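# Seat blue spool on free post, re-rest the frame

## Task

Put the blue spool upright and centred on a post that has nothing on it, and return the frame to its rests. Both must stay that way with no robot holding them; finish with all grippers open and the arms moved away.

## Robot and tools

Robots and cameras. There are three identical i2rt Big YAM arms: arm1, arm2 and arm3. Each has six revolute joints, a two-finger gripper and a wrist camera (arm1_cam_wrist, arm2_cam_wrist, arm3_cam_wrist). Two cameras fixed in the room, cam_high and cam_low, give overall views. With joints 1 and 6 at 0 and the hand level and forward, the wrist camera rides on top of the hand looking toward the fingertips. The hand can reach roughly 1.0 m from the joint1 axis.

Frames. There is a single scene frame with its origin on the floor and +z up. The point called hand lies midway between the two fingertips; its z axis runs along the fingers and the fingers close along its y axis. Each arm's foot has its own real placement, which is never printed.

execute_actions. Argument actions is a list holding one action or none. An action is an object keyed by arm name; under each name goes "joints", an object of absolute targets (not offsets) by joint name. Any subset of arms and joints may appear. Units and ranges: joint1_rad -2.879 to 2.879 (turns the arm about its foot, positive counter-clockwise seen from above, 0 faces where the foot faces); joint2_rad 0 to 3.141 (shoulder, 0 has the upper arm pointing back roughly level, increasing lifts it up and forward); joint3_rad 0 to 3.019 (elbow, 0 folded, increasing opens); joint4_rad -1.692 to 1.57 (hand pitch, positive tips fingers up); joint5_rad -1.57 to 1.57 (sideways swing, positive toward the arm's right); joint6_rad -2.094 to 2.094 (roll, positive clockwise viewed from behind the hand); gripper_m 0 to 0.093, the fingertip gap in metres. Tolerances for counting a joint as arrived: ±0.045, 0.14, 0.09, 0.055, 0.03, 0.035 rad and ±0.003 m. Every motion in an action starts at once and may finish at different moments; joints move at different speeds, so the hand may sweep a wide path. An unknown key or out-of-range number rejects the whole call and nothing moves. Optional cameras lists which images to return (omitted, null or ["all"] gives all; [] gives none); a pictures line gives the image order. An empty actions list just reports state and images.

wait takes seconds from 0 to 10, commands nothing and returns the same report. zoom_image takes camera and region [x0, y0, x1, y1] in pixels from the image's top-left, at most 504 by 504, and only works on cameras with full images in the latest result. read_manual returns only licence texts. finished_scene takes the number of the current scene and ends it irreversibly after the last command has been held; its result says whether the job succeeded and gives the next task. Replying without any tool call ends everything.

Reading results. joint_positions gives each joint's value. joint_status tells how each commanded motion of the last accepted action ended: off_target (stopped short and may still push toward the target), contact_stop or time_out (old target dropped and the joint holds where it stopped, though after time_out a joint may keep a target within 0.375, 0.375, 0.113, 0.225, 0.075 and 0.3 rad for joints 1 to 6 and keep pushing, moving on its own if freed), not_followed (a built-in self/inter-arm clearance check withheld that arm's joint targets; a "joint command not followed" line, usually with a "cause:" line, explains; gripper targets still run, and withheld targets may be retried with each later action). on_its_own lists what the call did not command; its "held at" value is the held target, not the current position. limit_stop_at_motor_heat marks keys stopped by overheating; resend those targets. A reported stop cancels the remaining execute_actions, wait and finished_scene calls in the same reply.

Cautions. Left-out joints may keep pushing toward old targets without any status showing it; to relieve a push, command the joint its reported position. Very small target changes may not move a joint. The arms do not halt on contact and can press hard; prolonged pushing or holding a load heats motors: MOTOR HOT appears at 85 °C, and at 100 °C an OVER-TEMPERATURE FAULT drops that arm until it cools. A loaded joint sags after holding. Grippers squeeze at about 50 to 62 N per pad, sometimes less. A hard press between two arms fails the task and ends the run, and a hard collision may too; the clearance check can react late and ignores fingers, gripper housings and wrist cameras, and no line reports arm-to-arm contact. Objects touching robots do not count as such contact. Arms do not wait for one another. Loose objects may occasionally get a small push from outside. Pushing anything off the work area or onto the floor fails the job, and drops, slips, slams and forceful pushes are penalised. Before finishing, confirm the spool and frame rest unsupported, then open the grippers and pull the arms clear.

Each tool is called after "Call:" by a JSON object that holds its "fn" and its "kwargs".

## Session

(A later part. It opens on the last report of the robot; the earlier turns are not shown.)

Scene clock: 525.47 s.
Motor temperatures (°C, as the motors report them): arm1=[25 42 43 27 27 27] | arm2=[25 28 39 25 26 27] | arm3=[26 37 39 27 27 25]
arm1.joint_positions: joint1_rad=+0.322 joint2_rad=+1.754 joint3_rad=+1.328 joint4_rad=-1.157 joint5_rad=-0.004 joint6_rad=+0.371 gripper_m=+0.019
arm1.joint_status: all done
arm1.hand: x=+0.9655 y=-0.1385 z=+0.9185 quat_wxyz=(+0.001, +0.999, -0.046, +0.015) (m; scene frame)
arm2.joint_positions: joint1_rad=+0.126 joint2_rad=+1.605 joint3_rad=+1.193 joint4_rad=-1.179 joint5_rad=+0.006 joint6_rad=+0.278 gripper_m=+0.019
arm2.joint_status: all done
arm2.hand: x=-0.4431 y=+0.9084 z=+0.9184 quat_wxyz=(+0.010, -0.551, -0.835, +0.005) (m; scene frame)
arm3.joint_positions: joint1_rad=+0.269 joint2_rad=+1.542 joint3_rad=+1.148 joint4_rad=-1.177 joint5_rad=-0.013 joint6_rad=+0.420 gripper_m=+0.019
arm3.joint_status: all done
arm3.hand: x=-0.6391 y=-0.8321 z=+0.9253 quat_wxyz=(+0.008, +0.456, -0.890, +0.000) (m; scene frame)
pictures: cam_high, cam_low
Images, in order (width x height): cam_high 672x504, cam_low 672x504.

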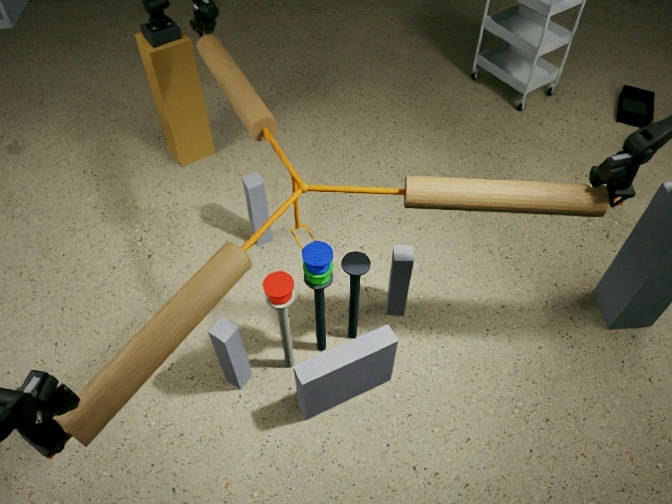

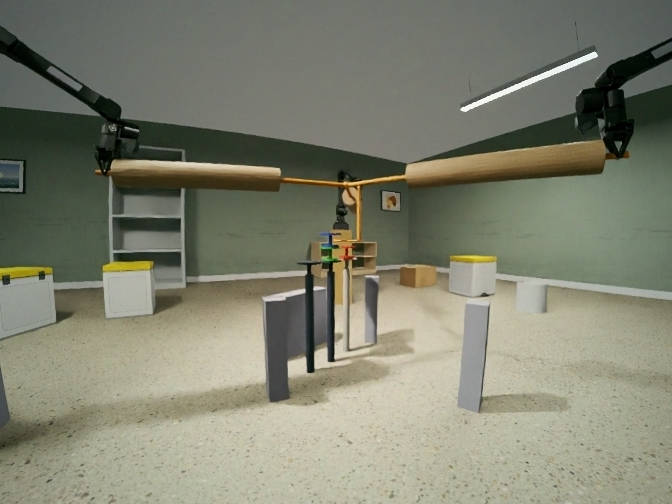

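Call:
{"fn": "execute_actions", "kwargs": {"actions": [{"arm1": {"joints": {"joint1_rad": 0.48, "joint2_rad": 1.70, "joint3_rad": 1.36, "joint4_rad": -1.145, "joint6_rad": 0.536}}, "arm2": {"joints": {"joint1_rad": 0.08, "joint2_rad": 1.762, "joint3_rad": 1.475, "joint4_rad": -1.228, "joint6_rad": 0.222}}, "arm3": {"joints": {"joint1_rad": 0.142, "joint2_rad": 1.367, "joint3_rad": 0.968, "joint4_rad": -1.13, "joint6_rad": 0.29}}}], "cameras": ["cam_high", "cam_low"]}}

Call:
{"fn": "zoom_image", "kwargs": {"camera": "cam_low", "region": [280, 170, 420, 290]}}

Call:
{"fn": "zoom_image", "kwargs": {"camera": "cam_high", "region": [230, 150, 400, 310]}}

Scene clock: 548.50 s.
Motor temperatures (°C, as the motors report them): arm1=[25 42 44 27 27 27] | arm2=[25 29 41 25 26 27] | arm3=[26 35 39 27 27 26]
arm1.joint_positions: joint1_rad=+0.488 joint2_rad=+1.746 joint3_rad=+1.328 joint4_rad=-1.159 joint5_rad=-0.005 joint6_rad=+0.535 gripper_m=+0.019
arm1.joint_status: all done
arm1.hand: x=+0.9953 y=-0.2163 z=+0.9231 quat_wxyz=(+0.001, +0.999, -0.045, +0.013) (m; scene frame)
arm2.joint_positions: joint1_rad=+0.075 joint2_rad=+1.786 joint3_rad=+1.427 joint4_rad=-1.215 joint5_rad=+0.005 joint6_rad=+0.225 gripper_m=+0.019
arm2.joint_status: all done
arm2.hand: x=-0.4151 y=+0.8315 z=+0.9169 quat_wxyz=(+0.002, -0.550, -0.835, +0.006) (m; scene frame)
arm3.joint_positions: joint1_rad=+0.153 joint2_rad=+1.378 joint3_rad=+0.955 joint4_rad=-1.145 joint5_rad=-0.006 joint6_rad=+0.307 gripper_m=+0.019
arm3.joint_status: all done
arm3.hand: x=-0.6103 y=-0.9084 z=+0.9203 quat_wxyz=(+0.004, +0.454, -0.891, +0.001) (m; scene frame)
pictures: cam_high, cam_low
Images, in order (width x height): cam_high 672x504, cam_low 672x504.

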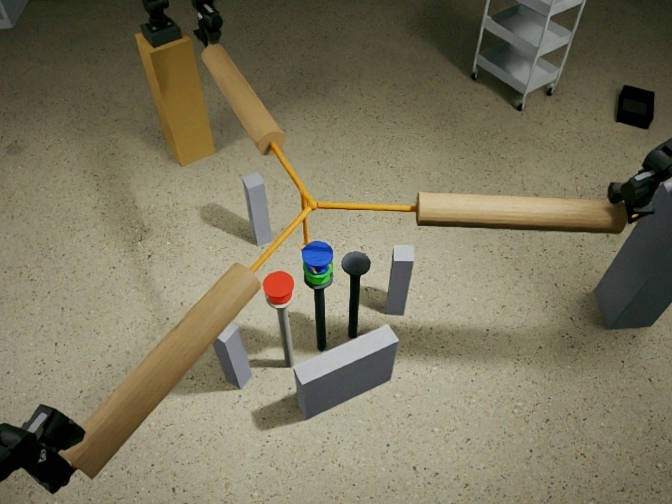

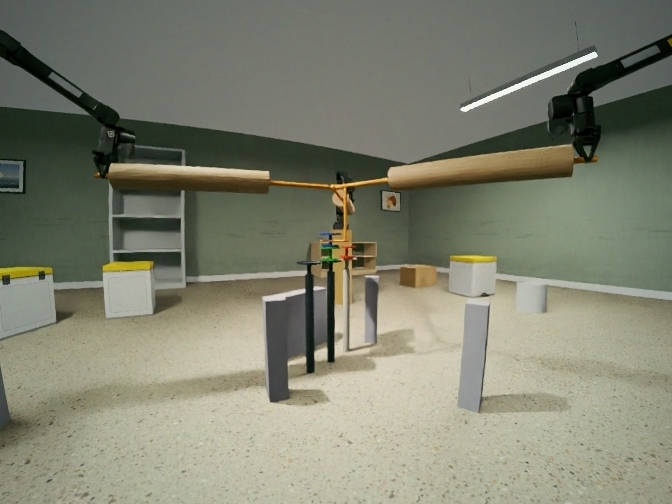

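Region (280, 170, 420, 290) of cam_low's 672x504 image, scaled by 3.600, with more detail than that image has; it fills the top 432 rows of this view, and the rest is white.

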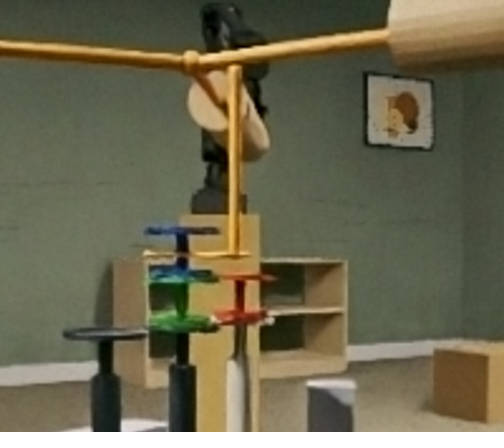

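Region (230, 150, 400, 310) of cam_high's 672x504 image, scaled by 2.965, with more detail than that image has; it fills the top 474 rows of this view, and the rest is white.

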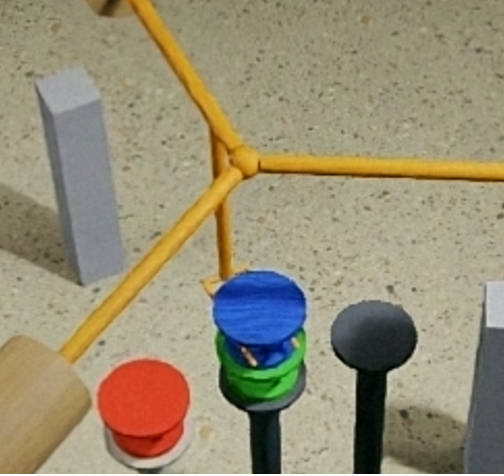

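Call:
{"fn": "execute_actions", "kwargs": {"actions": [{"arm1": {"joints": {"joint2_rad": 1.65, "joint3_rad": 1.475, "joint4_rad": -1.325}}, "arm2": {"joints": {"joint2_rad": 1.715, "joint3_rad": 1.58, "joint4_rad": -1.378}}, "arm3": {"joints": {"joint2_rad": 1.305, "joint3_rad": 1.115, "joint4_rad": -1.325}}}], "cameras": ["cam_high", "cam_low"]}}

Call:
{"fn": "zoom_image", "kwargs": {"camera": "cam_low", "region": [280, 170, 420, 290]}}

Call:
{"fn": "zoom_image", "kwargs": {"camera": "cam_high", "region": [230, 150, 400, 310]}}

Scene clock: 562.80 s.
Motor temperatures (°C, as the motors report them): arm1=[25 42 45 27 27 27] | arm2=[25 30 42 25 26 27] | arm3=[26 34 40 27 27 26]
arm1.joint_positions: joint1_rad=+0.487 joint2_rad=+1.674 joint3_rad=+1.409 joint4_rad=-1.304 joint5_rad=-0.004 joint6_rad=+0.535 gripper_m=+0.019
arm1.joint_status: all done
arm1.hand: x=+0.9983 y=-0.2135 z=+0.9868 quat_wxyz=(+0.003, +0.999, -0.046, +0.009) (m; scene frame)
arm2.joint_positions: joint1_rad=+0.075 joint2_rad=+1.733 joint3_rad=+1.529 joint4_rad=-1.364 joint5_rad=+0.005 joint6_rad=+0.225 gripper_m=+0.019
arm2.joint_status: all done
arm2.hand: x=-0.4156 y=+0.8329 z=+0.9807 quat_wxyz=(-0.001, -0.550, -0.835, +0.008) (m; scene frame)
arm3.joint_positions: joint1_rad=+0.151 joint2_rad=+1.318 joint3_rad=+1.059 joint4_rad=-1.304 joint5_rad=+0.002 joint6_rad=+0.305 gripper_m=+0.019
arm3.joint_status: all done
arm3.hand: x=-0.6088 y=-0.9094 z=+0.9783 quat_wxyz=(-0.001, +0.454, -0.891, +0.002) (m; scene frame)
pictures: cam_high, cam_low
Images, in order (width x height): cam_high 672x504, cam_low 672x504.

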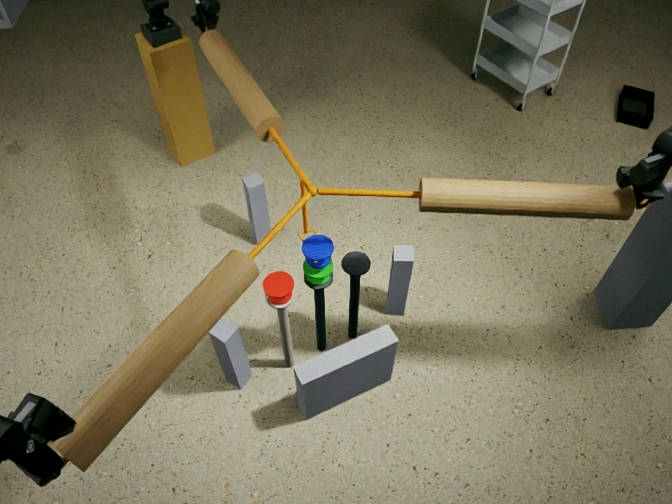

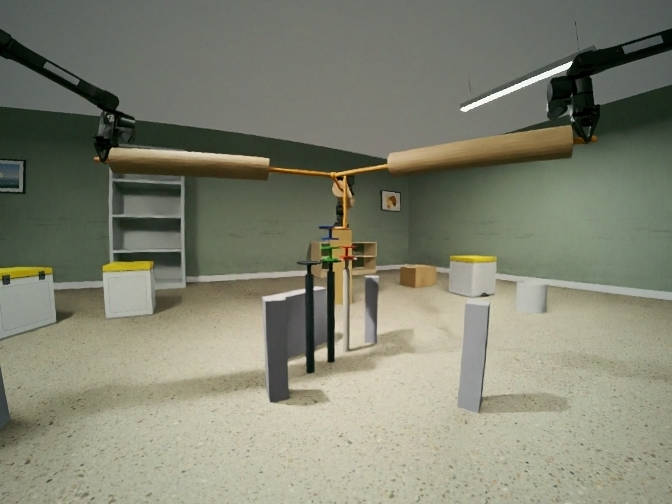

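Region (280, 170, 420, 290) of cam_low's 672x504 image, scaled by 3.600, with more detail than that image has; it fills the top 432 rows of this view, and the rest is white.

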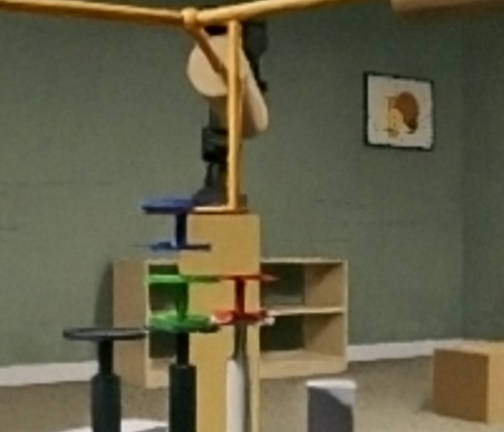

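Region (230, 150, 400, 310) of cam_high's 672x504 image, scaled by 2.965, with more detail than that image has; it fills the top 474 rows of this view, and the rest is white.

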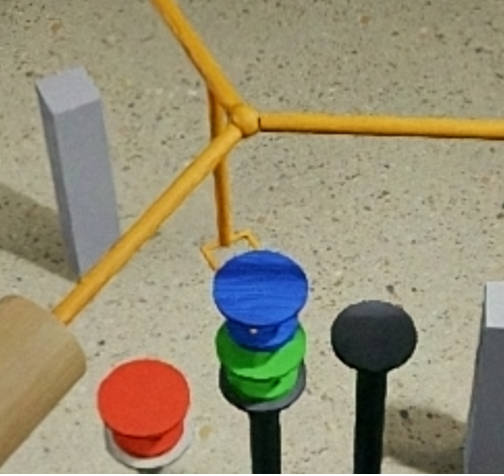

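Call:
{"fn": "execute_actions", "kwargs": {"actions": [{"arm1": {"joints": {"joint1_rad": 0.49, "joint2_rad": 1.455, "joint3_rad": 1.183, "joint4_rad": -1.243, "joint6_rad": 0.539}}, "arm2": {"joints": {"joint1_rad": 0.222, "joint2_rad": 1.77, "joint3_rad": 1.655, "joint4_rad": -1.40, "joint6_rad": 0.378}}, "arm3": {"joints": {"joint1_rad": 0.003, "joint2_rad": 1.455, "joint3_rad": 1.275, "joint4_rad": -1.328, "joint6_rad": 0.152}}}], "cameras": ["cam_high"]}}

Call:
{"fn": "execute_actions", "kwargs": {"actions": [{"arm1": {"joints": {"joint1_rad": 0.496, "joint2_rad": 1.252, "joint3_rad": 0.978, "joint4_rad": -1.25, "joint6_rad": 0.545}}, "arm2": {"joints": {"joint1_rad": 0.351, "joint2_rad": 1.855, "joint3_rad": 1.778, "joint4_rad": -1.437, "joint6_rad": 0.507}}, "arm3": {"joints": {"joint1_rad": -0.10, "joint2_rad": 1.615, "joint3_rad": 1.465, "joint4_rad": -1.356, "joint6_rad": 0.05}}}], "cameras": ["cam_high", "cam_low"]}}

Call:
{"fn": "zoom_image", "kwargs": {"camera": "cam_low", "region": [250, 170, 390, 290]}}

Call:
{"fn": "zoom_image", "kwargs": {"camera": "cam_high", "region": [260, 150, 430, 310]}}

Scene clock: 593.80 s.
Motor temperatures (°C, as the motors report them): arm1=[25 42 51 27 27 27] | arm2=[25 31 44 25 26 27] | arm3=[26 34 46 27 27 25]
arm1.joint_positions: joint1_rad=+0.493 joint2_rad=+1.470 joint3_rad=+1.171 joint4_rad=-1.261 joint5_rad=-0.001 joint6_rad=+0.540 gripper_m=+0.019
arm1.joint_status: all done
arm1.hand: x=+1.0698 y=-0.1814 z=+0.9896 quat_wxyz=(+0.004, +0.999, -0.046, +0.004) (m; scene frame)
arm2.joint_positions: joint1_rad=+0.223 joint2_rad=+1.790 joint3_rad=+1.607 joint4_rad=-1.383 joint5_rad=+0.005 joint6_rad=+0.375 gripper_m=+0.019
arm2.joint_status: all done
arm2.hand: x=-0.3405 y=+0.8671 z=+0.9804 quat_wxyz=(-0.003, -0.551, -0.835, +0.008) (m; scene frame)
arm3.joint_positions: joint1_rad=+0.016 joint2_rad=+1.475 joint3_rad=+1.222 joint4_rad=-1.316 joint5_rad=-0.002 joint6_rad=+0.170 gripper_m=+0.019
arm3.joint_status: all done
arm3.hand: x=-0.5375 y=-0.8746 z=+0.9800 quat_wxyz=(+0.002, +0.454, -0.891, +0.003) (m; scene frame)
pictures: cam_high
Images, in order (width x height): cam_high 672x504.

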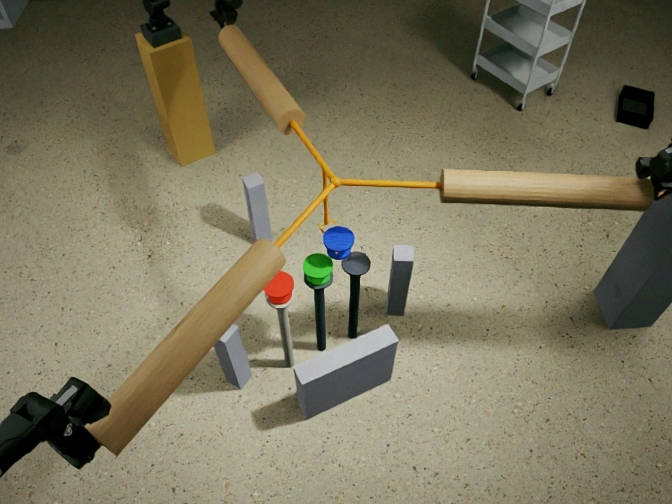

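Scene clock: 594.73 s.
Motor temperatures (°C, as the motors report them): arm1=[25 42 50 27 27 27] | arm2=[25 31 44 25 26 27] | arm3=[26 34 46 27 27 25]
arm1.joint_positions: joint1_rad=+0.493 joint2_rad=+1.264 joint3_rad=+0.961 joint4_rad=-1.250 joint5_rad=-0.001 joint6_rad=+0.540 gripper_m=+0.019
arm1.joint_status: all done
arm1.hand: x=+1.1403 y=-0.1477 z=+0.9870 quat_wxyz=(+0.005, +0.999, -0.045, +0.001) (m; scene frame)
arm2.joint_positions: joint1_rad=+0.349 joint2_rad=+1.880 joint3_rad=+1.725 joint4_rad=-1.418 joint5_rad=+0.004 joint6_rad=+0.501 gripper_m=+0.019
arm2.joint_status: all done
arm2.hand: x=-0.2697 y=+0.8989 z=+0.9755 quat_wxyz=(+0.001, -0.551, -0.835, +0.007) (m; scene frame)
arm3.joint_positions: joint1_rad=-0.090 joint2_rad=+1.640 joint3_rad=+1.406 joint4_rad=-1.344 joint5_rad=-0.002 joint6_rad=+0.065 gripper_m=+0.019
arm3.joint_status: all done
arm3.hand: x=-0.4654 y=-0.8438 z=+0.9760 quat_wxyz=(+0.006, +0.454, -0.891, +0.005) (m; scene frame)
pictures: cam_high, cam_low
Images, in order (width x height): cam_high 672x504, cam_low 672x504.

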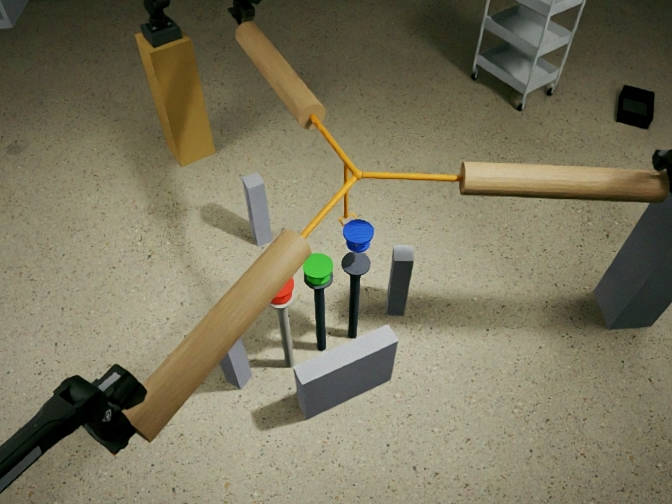

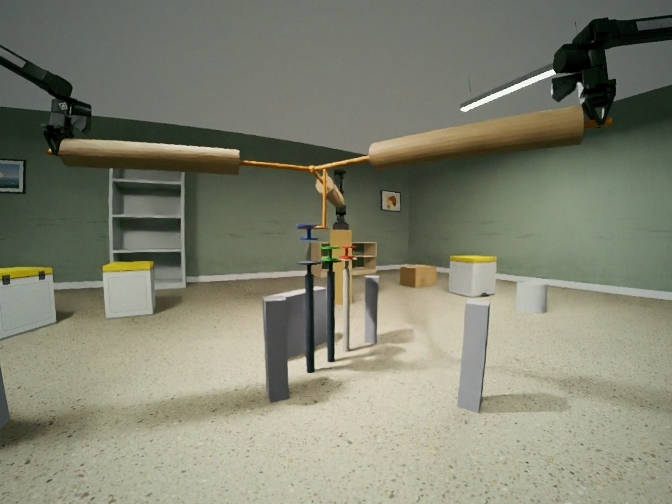

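Region (250, 170, 390, 290) of cam_low's 672x504 image, scaled by 3.600, with more detail than that image has; it fills the top 432 rows of this view, and the rest is white.

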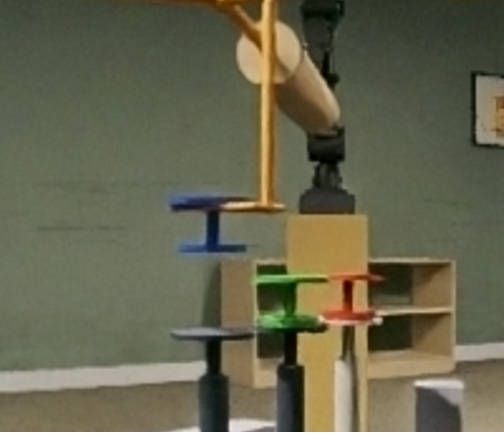

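Region (260, 150, 430, 310) of cam_high's 672x504 image, scaled by 2.965, with more detail than that image has; it fills the top 474 rows of this view, and the rest is white.

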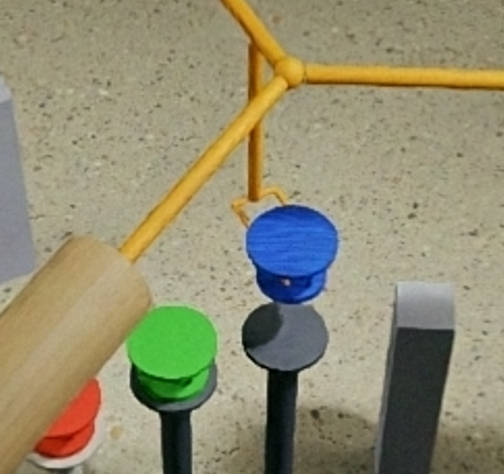

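Call:
{"fn": "execute_actions", "kwargs": {"actions": [{"arm1": {"joints": {"joint2_rad": 1.368, "joint3_rad": 0.84, "joint4_rad": -0.985}}, "arm2": {"joints": {"joint2_rad": 1.908, "joint3_rad": 1.603, "joint4_rad": -1.216}}, "arm3": {"joints": {"joint2_rad": 1.68, "joint3_rad": 1.29, "joint4_rad": -1.13}}}], "cameras": ["cam_high", "cam_low"]}}

Call:
{"fn": "zoom_image", "kwargs": {"camera": "cam_low", "region": [250, 170, 390, 290]}}

Call:
{"fn": "zoom_image", "kwargs": {"camera": "cam_high", "region": [290, 190, 420, 310]}}

Scene clock: 616.43 s.
Motor temperatures (°C, as the motors report them): arm1=[25 39 47 27 27 27] | arm2=[25 32 45 25 26 27] | arm3=[26 35 47 27 27 25]
arm1.joint_positions: joint1_rad=+0.493 joint2_rad=+1.389 joint3_rad=+0.824 joint4_rad=-1.005 joint5_rad=-0.002 joint6_rad=+0.540 gripper_m=+0.019
arm1.joint_status: all done
arm1.hand: x=+1.1400 y=-0.1489 z=+0.8997 quat_wxyz=(+0.002, +0.999, -0.045, +0.009) (m; scene frame)
arm2.joint_positions: joint1_rad=+0.348 joint2_rad=+1.945 joint3_rad=+1.586 joint4_rad=-1.211 joint5_rad=+0.003 joint6_rad=+0.504 gripper_m=+0.019
arm2.joint_status: all done
arm2.hand: x=-0.2683 y=+0.8963 z=+0.8881 quat_wxyz=(-0.001, -0.552, -0.834, +0.007) (m; scene frame)
arm3.joint_positions: joint1_rad=-0.092 joint2_rad=+1.712 joint3_rad=+1.277 joint4_rad=-1.143 joint5_rad=-0.002 joint6_rad=+0.063 gripper_m=+0.019
arm3.joint_status: all done
arm3.hand: x=-0.4638 y=-0.8438 z=+0.8962 quat_wxyz=(+0.006, +0.454, -0.891, +0.005) (m; scene frame)
pictures: cam_high, cam_low
Images, in order (width x height): cam_high 672x504, cam_low 672x504.

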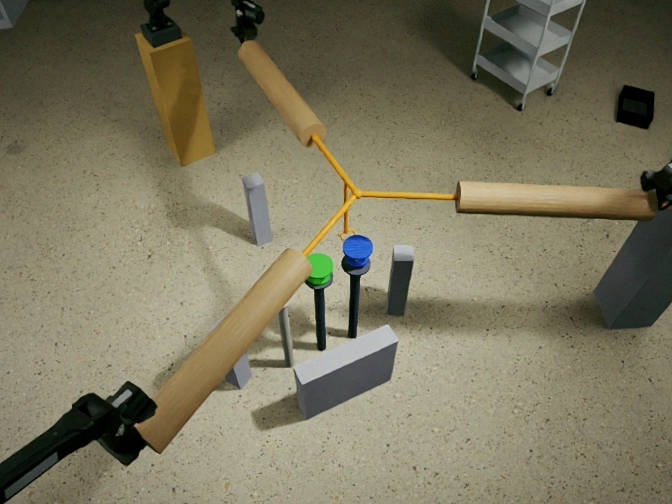

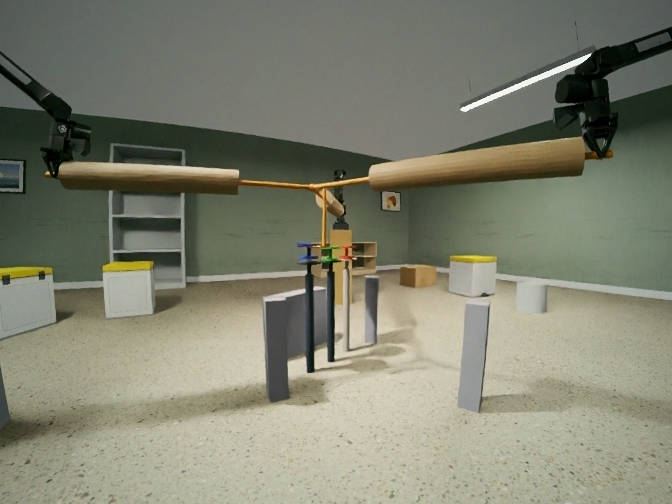

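Region (250, 170, 390, 290) of cam_low's 672x504 image, scaled by 3.600, with more detail than that image has; it fills the top 432 rows of this view, and the rest is white.

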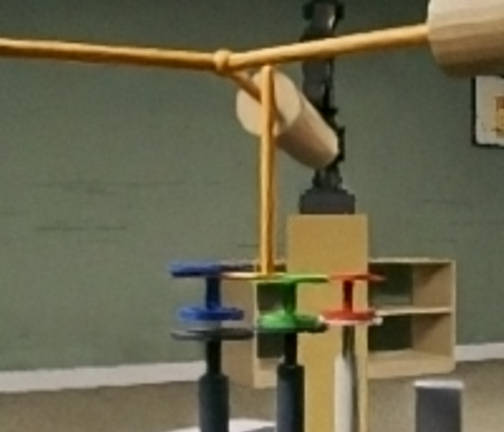

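Region (290, 190, 420, 310) of cam_high's 672x504 image, scaled by 3.877, with more detail than that image has; it fills the top 465 rows of this view, and the rest is white.

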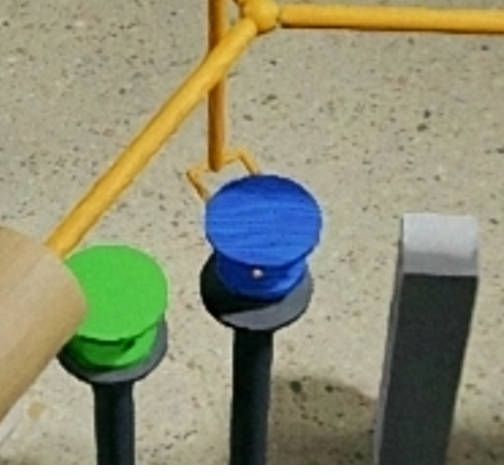

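Call:
{"fn": "execute_actions", "kwargs": {"actions": [{"arm1": {"joints": {"joint1_rad": 0.528, "joint4_rad": -0.945, "joint6_rad": 0.58}}, "arm2": {"joints": {"joint1_rad": 0.318, "joint4_rad": -1.18, "joint6_rad": 0.47}}, "arm3": {"joints": {"joint1_rad": -0.105, "joint4_rad": -1.215, "joint6_rad": 0.05}}}], "cameras": ["cam_high", "cam_low"]}}

Call:
{"fn": "zoom_image", "kwargs": {"camera": "cam_low", "region": [250, 170, 390, 290]}}

Call:
{"fn": "zoom_image", "kwargs": {"camera": "cam_high", "region": [290, 190, 420, 310]}}

Scene clock: 637.97 s.
Motor temperatures (°C, as the motors report them): arm1=[25 39 45 27 27 27] | arm2=[25 33 42 25 26 27] | arm3=[26 36 43 27 27 25]
arm1.joint_positions: joint1_rad=+0.520 joint2_rad=+1.389 joint3_rad=+0.821 joint4_rad=-0.963 joint5_rad=-0.002 joint6_rad=+0.569 gripper_m=+0.019
arm1.joint_status: all done
arm1.hand: x=+1.1362 y=-0.1614 z=+0.8989 quat_wxyz=(+0.012, +0.999, -0.046, -0.008) (m; scene frame)
arm2.joint_positions: joint1_rad=+0.327 joint2_rad=+1.945 joint3_rad=+1.586 joint4_rad=-1.192 joint5_rad=+0.002 joint6_rad=+0.481 gripper_m=+0.019
arm2.joint_status: all done
arm2.hand: x=-0.2719 y=+0.8842 z=+0.8883 quat_wxyz=(-0.011, -0.551, -0.834, +0.007) (m; scene frame)
arm3.joint_positions: joint1_rad=-0.097 joint2_rad=+1.706 joint3_rad=+1.277 joint4_rad=-1.195 joint5_rad=+0.002 joint6_rad=+0.059 gripper_m=+0.019
arm3.joint_status: all done
arm3.hand: x=-0.4679 y=-0.8561 z=+0.8993 quat_wxyz=(+0.025, +0.453, -0.891, +0.018) (m; scene frame)
pictures: cam_high, cam_low
Images, in order (width x height): cam_high 672x504, cam_low 672x504.

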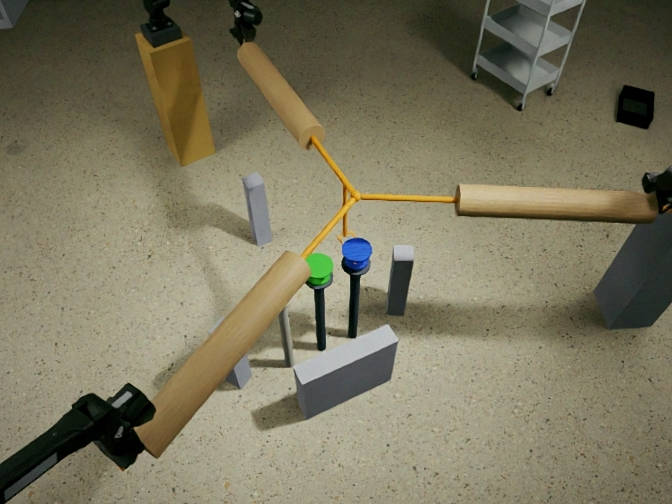

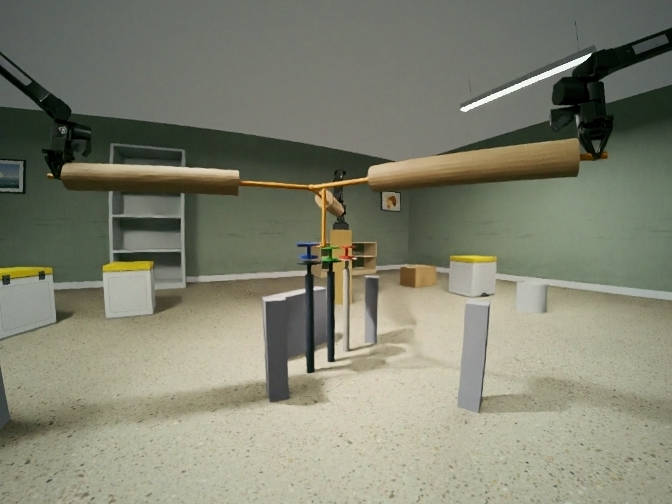

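Region (250, 170, 390, 290) of cam_low's 672x504 image, scaled by 3.600, with more detail than that image has; it fills the top 432 rows of this view, and the rest is white.

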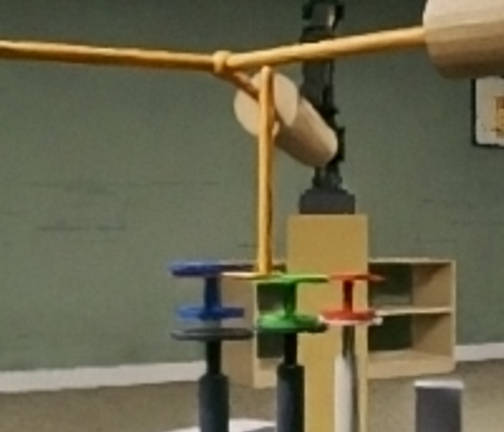

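Region (290, 190, 420, 310) of cam_high's 672x504 image, scaled by 3.877, with more detail than that image has; it fills the top 465 rows of this view, and the rest is white.

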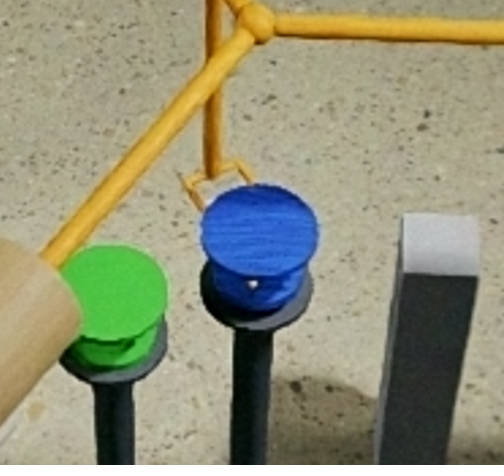

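Call:
{"fn": "execute_actions", "kwargs": {"actions": [{"arm1": {"joints": {"joint2_rad": 1.48, "joint4_rad": -0.906}}, "arm2": {"joints": {"joint2_rad": 1.965, "joint4_rad": -1.164}}, "arm3": {"joints": {"joint2_rad": 1.76, "joint4_rad": -1.163}}}], "cameras": ["cam_high", "cam_low"]}}

Call:
{"fn": "zoom_image", "kwargs": {"camera": "cam_low", "region": [250, 170, 390, 290]}}

Call:
{"fn": "zoom_image", "kwargs": {"camera": "cam_high", "region": [290, 190, 420, 310]}}

Scene clock: 659.60 s.
Motor temperatures (°C, as the motors report them): arm1=[25 38 45 27 27 27] | arm2=[25 34 41 25 26 27] | arm3=[26 36 42 27 27 25]
arm1.joint_positions: joint1_rad=+0.522 joint2_rad=+1.495 joint3_rad=+0.821 joint4_rad=-0.920 joint5_rad=-0.005 joint6_rad=+0.571 gripper_m=+0.019
arm1.joint_status: all done
arm1.hand: x=+1.1356 y=-0.1631 z=+0.8640 quat_wxyz=(-0.003, +0.999, -0.046, +0.019) (m; scene frame)
arm2.joint_positions: joint1_rad=+0.327 joint2_rad=+1.988 joint3_rad=+1.585 joint4_rad=-1.175 joint5_rad=-0.001 joint6_rad=+0.481 gripper_m=+0.019
arm2.joint_status: all done
arm2.hand: x=-0.2709 y=+0.8836 z=+0.8637 quat_wxyz=(+0.003, -0.551, -0.834, +0.004) (m; scene frame)
arm3.joint_positions: joint1_rad=-0.097 joint2_rad=+1.777 joint3_rad=+1.277 joint4_rad=-1.178 joint5_rad=-0.004 joint6_rad=+0.059 gripper_m=+0.019
arm3.joint_status: all done
arm3.hand: x=-0.4685 y=-0.8555 z=+0.8672 quat_wxyz=(+0.049, +0.453, -0.890, +0.029) (m; scene frame)
pictures: cam_high, cam_low
Images, in order (width x height): cam_high 672x504, cam_low 672x504.

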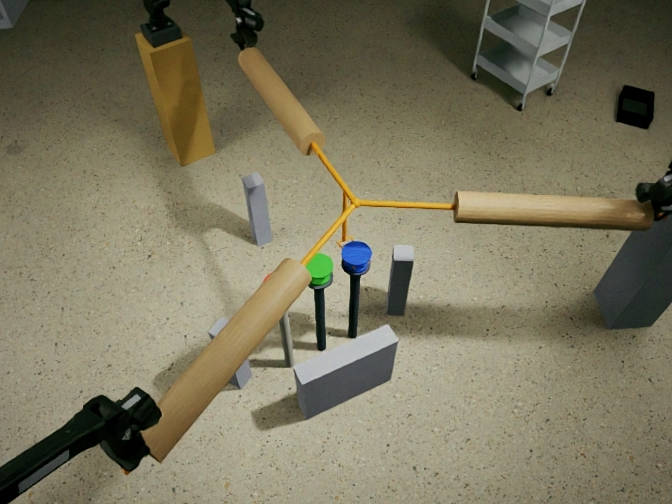

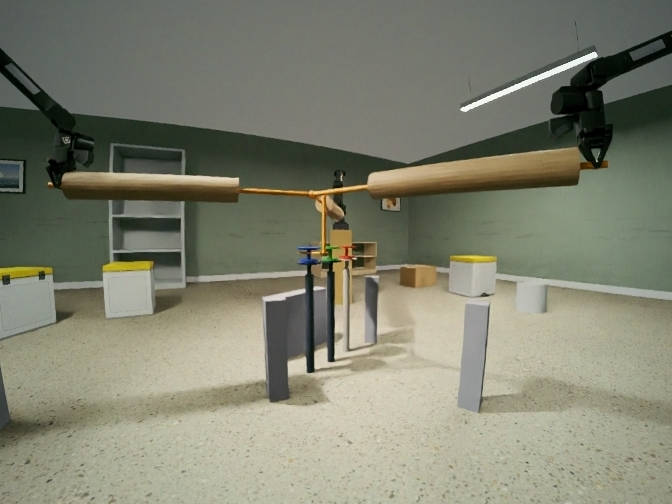

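Region (250, 170, 390, 290) of cam_low's 672x504 image, scaled by 3.600, with more detail than that image has; it fills the top 432 rows of this view, and the rest is white.

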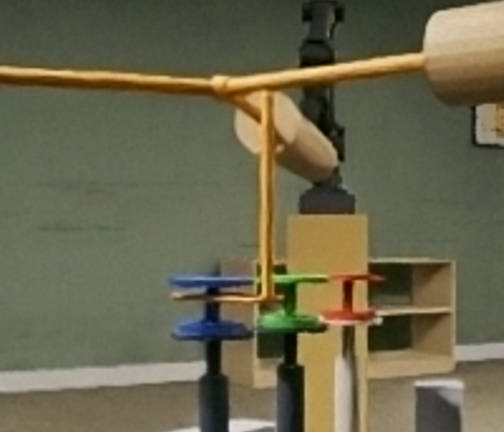

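Region (290, 190, 420, 310) of cam_high's 672x504 image, scaled by 3.877, with more detail than that image has; it fills the top 465 rows of this view, and the rest is white.

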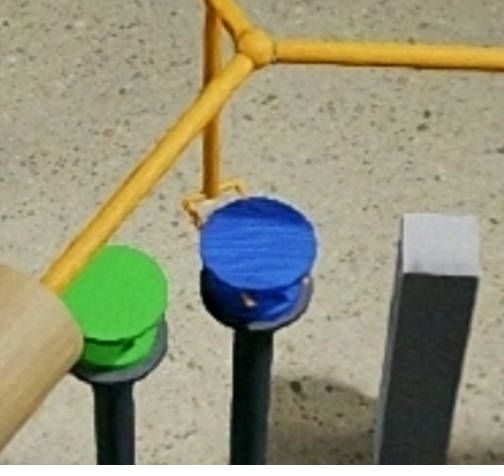

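Call:
{"fn": "zoom_image", "kwargs": {"camera": "cam_high", "region": [300, 235, 380, 295]}}

Call:
{"fn": "zoom_image", "kwargs": {"camera": "cam_low", "region": [285, 235, 365, 275]}}

Region (300, 235, 380, 295) of cam_high's 672x504 image, scaled by 6.300, with more detail than that image has; it fills the top 378 rows of this view, and the rest is white.

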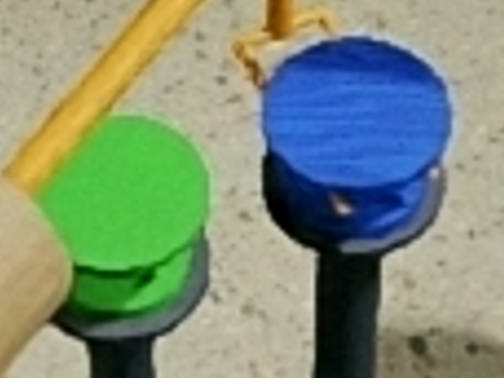

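Region (285, 235, 365, 275) of cam_low's 672x504 image, scaled by 6.300, with more detail than that image has.

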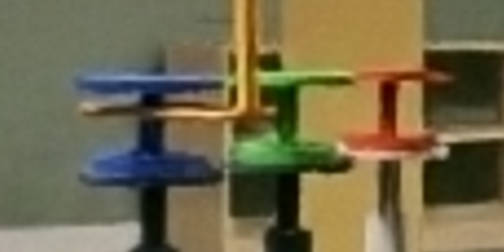

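Call:
{"fn": "execute_actions", "kwargs": {"actions": [{"arm1": {"joints": {"joint1_rad": 0.322, "joint2_rad": 1.478, "joint3_rad": 0.82, "joint4_rad": -0.858, "joint6_rad": 0.368}}, "arm2": {"joints": {"joint1_rad": 0.39, "joint2_rad": 1.83, "joint3_rad": 1.358, "joint4_rad": -1.054, "joint6_rad": 0.55}}, "arm3": {"joints": {"joint1_rad": 0.025, "joint2_rad": 1.80, "joint3_rad": 1.37, "joint4_rad": -1.056, "joint6_rad": 0.185}}}], "cameras": ["cam_low"]}}

Call:
{"fn": "execute_actions", "kwargs": {"actions": [{"arm1": {"joints": {"joint1_rad": 0.134, "joint2_rad": 1.512, "joint3_rad": 0.89, "joint4_rad": -0.88, "joint6_rad": 0.18}}, "arm2": {"joints": {"joint1_rad": 0.466, "joint2_rad": 1.70, "joint3_rad": 1.165, "joint4_rad": -0.995, "joint6_rad": 0.626}}, "arm3": {"joints": {"joint1_rad": 0.12, "joint2_rad": 1.908, "joint3_rad": 1.54, "joint4_rad": -1.138, "joint6_rad": 0.28}}}], "cameras": ["cam_high", "cam_low"]}}

Scene clock: 699.43 s.
Motor temperatures (°C, as the motors report them): arm1=[25 38 45 27 27 27] | arm2=[25 34 41 25 26 27] | arm3=[26 36 42 27 27 25]
arm1.joint_positions: joint1_rad=+0.319 joint2_rad=+1.495 joint3_rad=+0.801 joint4_rad=-0.859 joint5_rad=-0.003 joint6_rad=+0.372 gripper_m=+0.019
arm1.joint_status: all done
arm1.hand: x=+1.1042 y=-0.0978 z=+0.8575 quat_wxyz=(+0.005, +0.999, -0.048, +0.000) (m; scene frame)
arm2.joint_positions: joint1_rad=+0.393 joint2_rad=+1.854 joint3_rad=+1.343 joint4_rad=-1.066 joint5_rad=-0.001 joint6_rad=+0.549 gripper_m=+0.019
arm2.joint_status: all done
arm2.hand: x=-0.2985 y=+0.9509 z=+0.8517 quat_wxyz=(+0.003, -0.552, -0.834, +0.004) (m; scene frame)
arm3.joint_positions: joint1_rad=+0.028 joint2_rad=+1.817 joint3_rad=+1.318 joint4_rad=-1.061 joint5_rad=+0.000 joint6_rad=+0.182 gripper_m=+0.019
arm3.joint_status: all done
arm3.hand: x=-0.5012 y=-0.7879 z=+0.8591 quat_wxyz=(-0.002, +0.454, -0.891, +0.001) (m; scene frame)
pictures: cam_low
Images, in order (width x height): cam_low 672x504.

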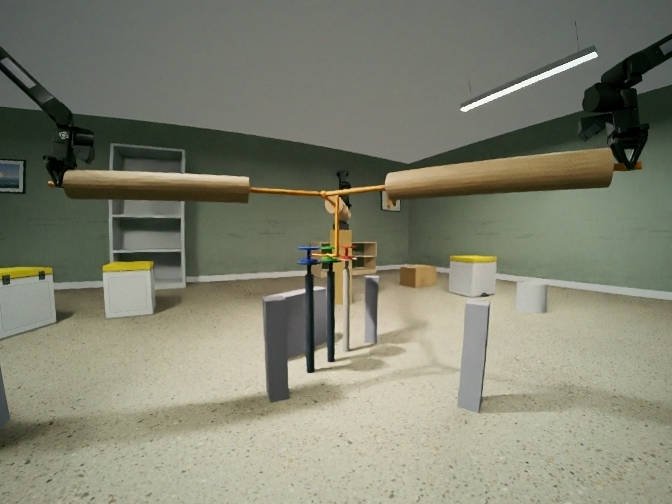

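Scene clock: 700.40 s.
Motor temperatures (°C, as the motors report them): arm1=[25 38 45 27 27 27] | arm2=[25 34 41 25 26 27] | arm3=[26 36 42 27 27 25]
arm1.joint_positions: joint1_rad=+0.132 joint2_rad=+1.516 joint3_rad=+0.842 joint4_rad=-0.866 joint5_rad=-0.002 joint6_rad=+0.184 gripper_m=+0.019
arm1.joint_status: all done
arm1.hand: x=+1.0761 y=-0.0330 z=+0.8618 quat_wxyz=(+0.004, +0.999, -0.047, -0.007) (m; scene frame)
arm2.joint_positions: joint1_rad=+0.469 joint2_rad=+1.721 joint3_rad=+1.148 joint4_rad=-1.000 joint5_rad=-0.002 joint6_rad=+0.623 gripper_m=+0.019
arm2.joint_status: all done
arm2.hand: x=-0.3262 y=+1.0145 z=+0.8512 quat_wxyz=(+0.000, -0.551, -0.834, +0.004) (m; scene frame)
arm3.joint_positions: joint1_rad=+0.120 joint2_rad=+1.929 joint3_rad=+1.487 joint4_rad=-1.125 joint5_rad=+0.001 joint6_rad=+0.274 gripper_m=+0.019
arm3.joint_status: all done
arm3.hand: x=-0.5288 y=-0.7258 z=+0.8582 quat_wxyz=(+0.000, +0.454, -0.891, +0.003) (m; scene frame)
pictures: cam_high, cam_low
Images, in order (width x height): cam_high 672x504, cam_low 672x504.

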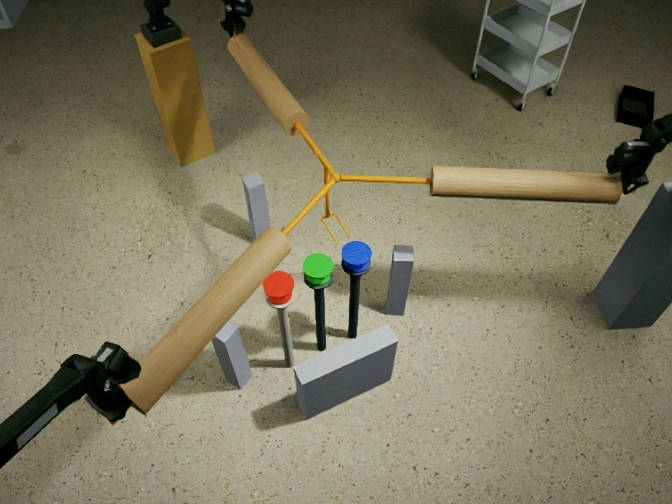

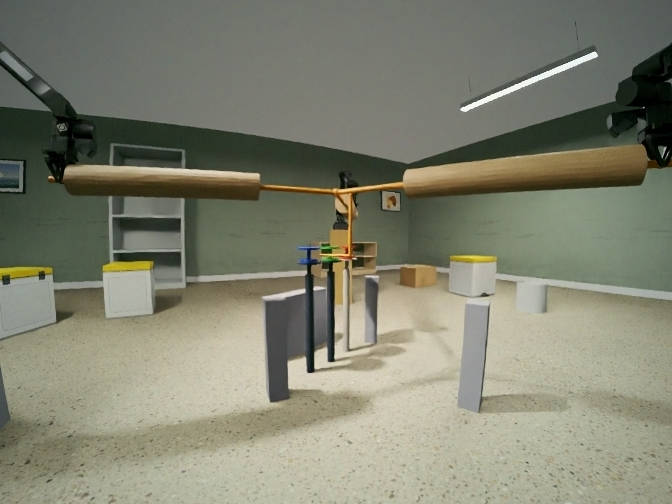

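Call:
{"fn": "execute_actions", "kwargs": {"actions": [{"arm1": {"joints": {"joint1_rad": 0.066, "joint2_rad": 1.735, "joint3_rad": 1.14, "joint4_rad": -0.914, "joint6_rad": 0.115}}, "arm2": {"joints": {"joint1_rad": 0.394, "joint2_rad": 1.525, "joint3_rad": 0.898, "joint4_rad": -0.90, "joint6_rad": 0.54}}, "arm3": {"joints": {"joint1_rad": 0.274, "joint2_rad": 1.915, "joint3_rad": 1.475, "joint4_rad": -1.075, "joint6_rad": 0.435}}}], "cameras": []}}

Call:
{"fn": "execute_actions", "kwargs": {"actions": [{"arm1": {"joints": {"joint1_rad": 0.02, "joint2_rad": 1.945, "joint3_rad": 1.425, "joint4_rad": -0.985, "joint6_rad": 0.07}}, "arm2": {"joints": {"joint1_rad": 0.277, "joint2_rad": 1.367, "joint3_rad": 0.668, "joint4_rad": -0.832, "joint6_rad": 0.42}}, "arm3": {"joints": {"joint1_rad": 0.426, "joint2_rad": 1.953, "joint3_rad": 1.50, "joint4_rad": -1.05, "joint6_rad": 0.585}}}], "cameras": []}}

Call:
{"fn": "execute_actions", "kwargs": {"actions": [{"arm1": {"joints": {"joint2_rad": 2.04, "joint3_rad": 1.362, "joint4_rad": -0.838}}, "arm2": {"joints": {"joint2_rad": 1.53, "joint3_rad": 0.607, "joint4_rad": -0.614}}, "arm3": {"joints": {"joint2_rad": 2.04, "joint3_rad": 1.442, "joint4_rad": -0.922}}}], "cameras": []}}

Call:
{"fn": "execute_actions", "kwargs": {"actions": [{"arm1": {"joints": {"joint2_rad": 2.15, "joint3_rad": 1.356, "joint4_rad": -0.722}}, "arm2": {"joints": {"joint2_rad": 1.727, "joint3_rad": 0.583, "joint4_rad": -0.394}}, "arm3": {"joints": {"joint2_rad": 2.14, "joint3_rad": 1.424, "joint4_rad": -0.804}}}], "cameras": ["cam_high", "cam_low"]}}

Scene clock: 731.77 s.
Motor temperatures (°C, as the motors report them): arm1=[25 38 49 27 27 27] | arm2=[25 33 41 25 26 27] | arm3=[26 38 47 27 27 25]
arm1.joint_positions: joint1_rad=+0.071 joint2_rad=+1.750 joint3_rad=+1.101 joint4_rad=-0.907 joint5_rad=-0.002 joint6_rad=+0.119 gripper_m=+0.019
arm1.joint_status: all done
arm1.hand: x=+0.9857 y=-0.0124 z=+0.8462 quat_wxyz=(+0.002, +0.999, -0.046, +0.001) (m; scene frame)
arm2.joint_positions: joint1_rad=+0.400 joint2_rad=+1.542 joint3_rad=+0.881 joint4_rad=-0.913 joint5_rad=-0.002 joint6_rad=+0.554 gripper_m=+0.019
arm2.joint_status: all done
arm2.hand: x=-0.4149 y=+1.0373 z=+0.8397 quat_wxyz=(+0.001, -0.552, -0.834, +0.004) (m; scene frame)
arm3.joint_positions: joint1_rad=+0.285 joint2_rad=+1.931 joint3_rad=+1.463 joint4_rad=-1.088 joint5_rad=-0.004 joint6_rad=+0.439 gripper_m=+0.019
arm3.joint_status: all done
arm3.hand: x=-0.6196 y=-0.7020 z=+0.8487 quat_wxyz=(-0.001, +0.454, -0.891, -0.003) (m; scene frame)
pictures: none
No camera images: the call's "cameras" was empty. Leave "cameras" out to get every camera's image.

Scene clock: 732.83 s.
Motor temperatures (°C, as the motors report them): arm1=[25 38 49 27 27 27] | arm2=[25 33 41 25 26 27] | arm3=[26 38 46 27 27 25]
arm1.joint_positions: joint1_rad=+0.023 joint2_rad=+1.964 joint3_rad=+1.372 joint4_rad=-0.971 joint5_rad=-0.002 joint6_rad=+0.068 gripper_m=+0.019
arm1.joint_status: all done
arm1.hand: x=+0.9016 y=+0.0110 z=+0.8258 quat_wxyz=(+0.002, +0.999, -0.044, +0.004) (m; scene frame)
arm2.joint_positions: joint1_rad=+0.275 joint2_rad=+1.383 joint3_rad=+0.648 joint4_rad=-0.844 joint5_rad=+0.003 joint6_rad=+0.427 gripper_m=+0.019
arm2.joint_status: all done
arm2.hand: x=-0.5045 y=+1.0536 z=+0.8228 quat_wxyz=(+0.004, -0.551, -0.835, +0.006) (m; scene frame)
arm3.joint_positions: joint1_rad=+0.430 joint2_rad=+1.973 joint3_rad=+1.463 joint4_rad=-1.046 joint5_rad=-0.002 joint6_rad=+0.581 gripper_m=+0.019
arm3.joint_status: all done
arm3.hand: x=-0.7000 y=-0.6864 z=+0.8260 quat_wxyz=(-0.001, +0.455, -0.890, -0.003) (m; scene frame)
pictures: none
No camera images: the call's "cameras" was empty. Leave "cameras" out to get every camera's image.

Scene clock: 733.80 s.
Motor temperatures (°C, as the motors report them): arm1=[25 38 48 27 27 27] | arm2=[25 33 41 25 26 27] | arm3=[26 38 46 27 27 25]
arm1.joint_positions: joint1_rad=+0.021 joint2_rad=+2.073 joint3_rad=+1.352 joint4_rad=-0.848 joint5_rad=-0.001 joint6_rad=+0.068 gripper_m=+0.019
arm1.joint_status: all done
arm1.hand: x=+0.9005 y=+0.0127 z=+0.7622 quat_wxyz=(+0.001, +0.999, -0.045, +0.008) (m; scene frame)
arm2.joint_positions: joint1_rad=+0.275 joint2_rad=+1.549 joint3_rad=+0.594 joint4_rad=-0.630 joint5_rad=+0.001 joint6_rad=+0.426 gripper_m=+0.019
arm2.joint_status: all done
arm2.hand: x=-0.5049 y=+1.0536 z=+0.7625 quat_wxyz=(+0.006, -0.550, -0.835, +0.004) (m; scene frame)
arm3.joint_positions: joint1_rad=+0.429 joint2_rad=+2.073 joint3_rad=+1.436 joint4_rad=-0.932 joint5_rad=-0.005 joint6_rad=+0.581 gripper_m=+0.019
arm3.joint_status: all done
arm3.hand: x=-0.6997 y=-0.6857 z=+0.7623 quat_wxyz=(+0.004, +0.455, -0.891, +0.002) (m; scene frame)
pictures: none
No camera images: the call's "cameras" was empty. Leave "cameras" out to get every camera's image.

Scene clock: 734.77 s.
Motor temperatures (°C, as the motors report them): arm1=[25 38 48 27 27 27] | arm2=[25 32 40 25 26 27] | arm3=[26 38 46 27 27 25]
arm1.joint_positions: joint1_rad=+0.021 joint2_rad=+2.179 joint3_rad=+1.344 joint4_rad=-0.730 joint5_rad=-0.001 joint6_rad=+0.068 gripper_m=+0.019
arm1.joint_status: all done
arm1.hand: x=+0.9005 y=+0.0126 z=+0.7040 quat_wxyz=(+0.001, +0.999, -0.045, +0.005) (m; scene frame)
arm2.joint_positions: joint1_rad=+0.275 joint2_rad=+1.744 joint3_rad=+0.572 joint4_rad=-0.410 joint5_rad=+0.001 joint6_rad=+0.426 gripper_m=+0.019
arm2.joint_status: all done
arm2.hand: x=-0.5047 y=+1.0527 z=+0.7034 quat_wxyz=(+0.005, -0.550, -0.835, +0.004) (m; scene frame)
arm3.joint_positions: joint1_rad=+0.427 joint2_rad=+2.171 joint3_rad=+1.419 joint4_rad=-0.815 joint5_rad=-0.004 joint6_rad=+0.581 gripper_m=+0.019
arm3.joint_status: all done
arm3.hand: x=-0.6985 y=-0.6859 z=+0.7033 quat_wxyz=(+0.003, +0.454, -0.891, +0.001) (m; scene frame)
pictures: cam_high, cam_low
Images, in order (width x height): cam_high 672x504, cam_low 672x504.

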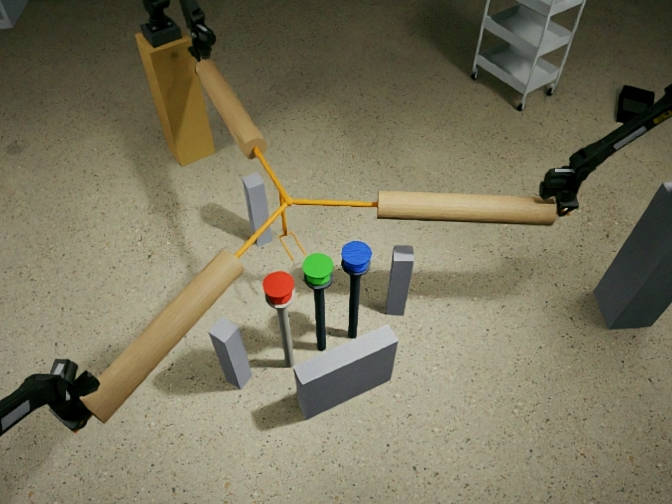

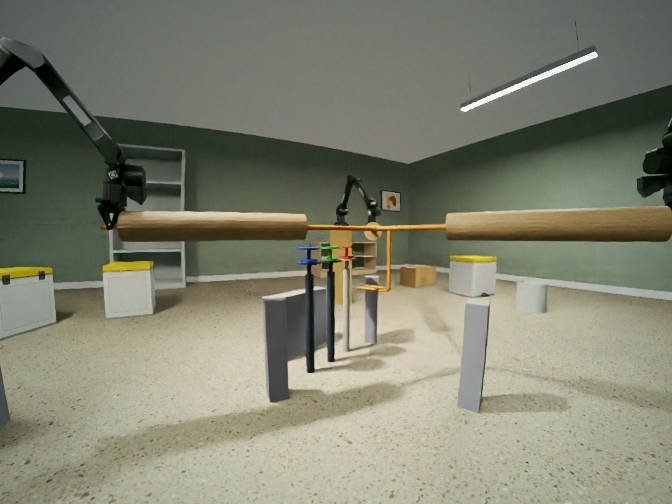

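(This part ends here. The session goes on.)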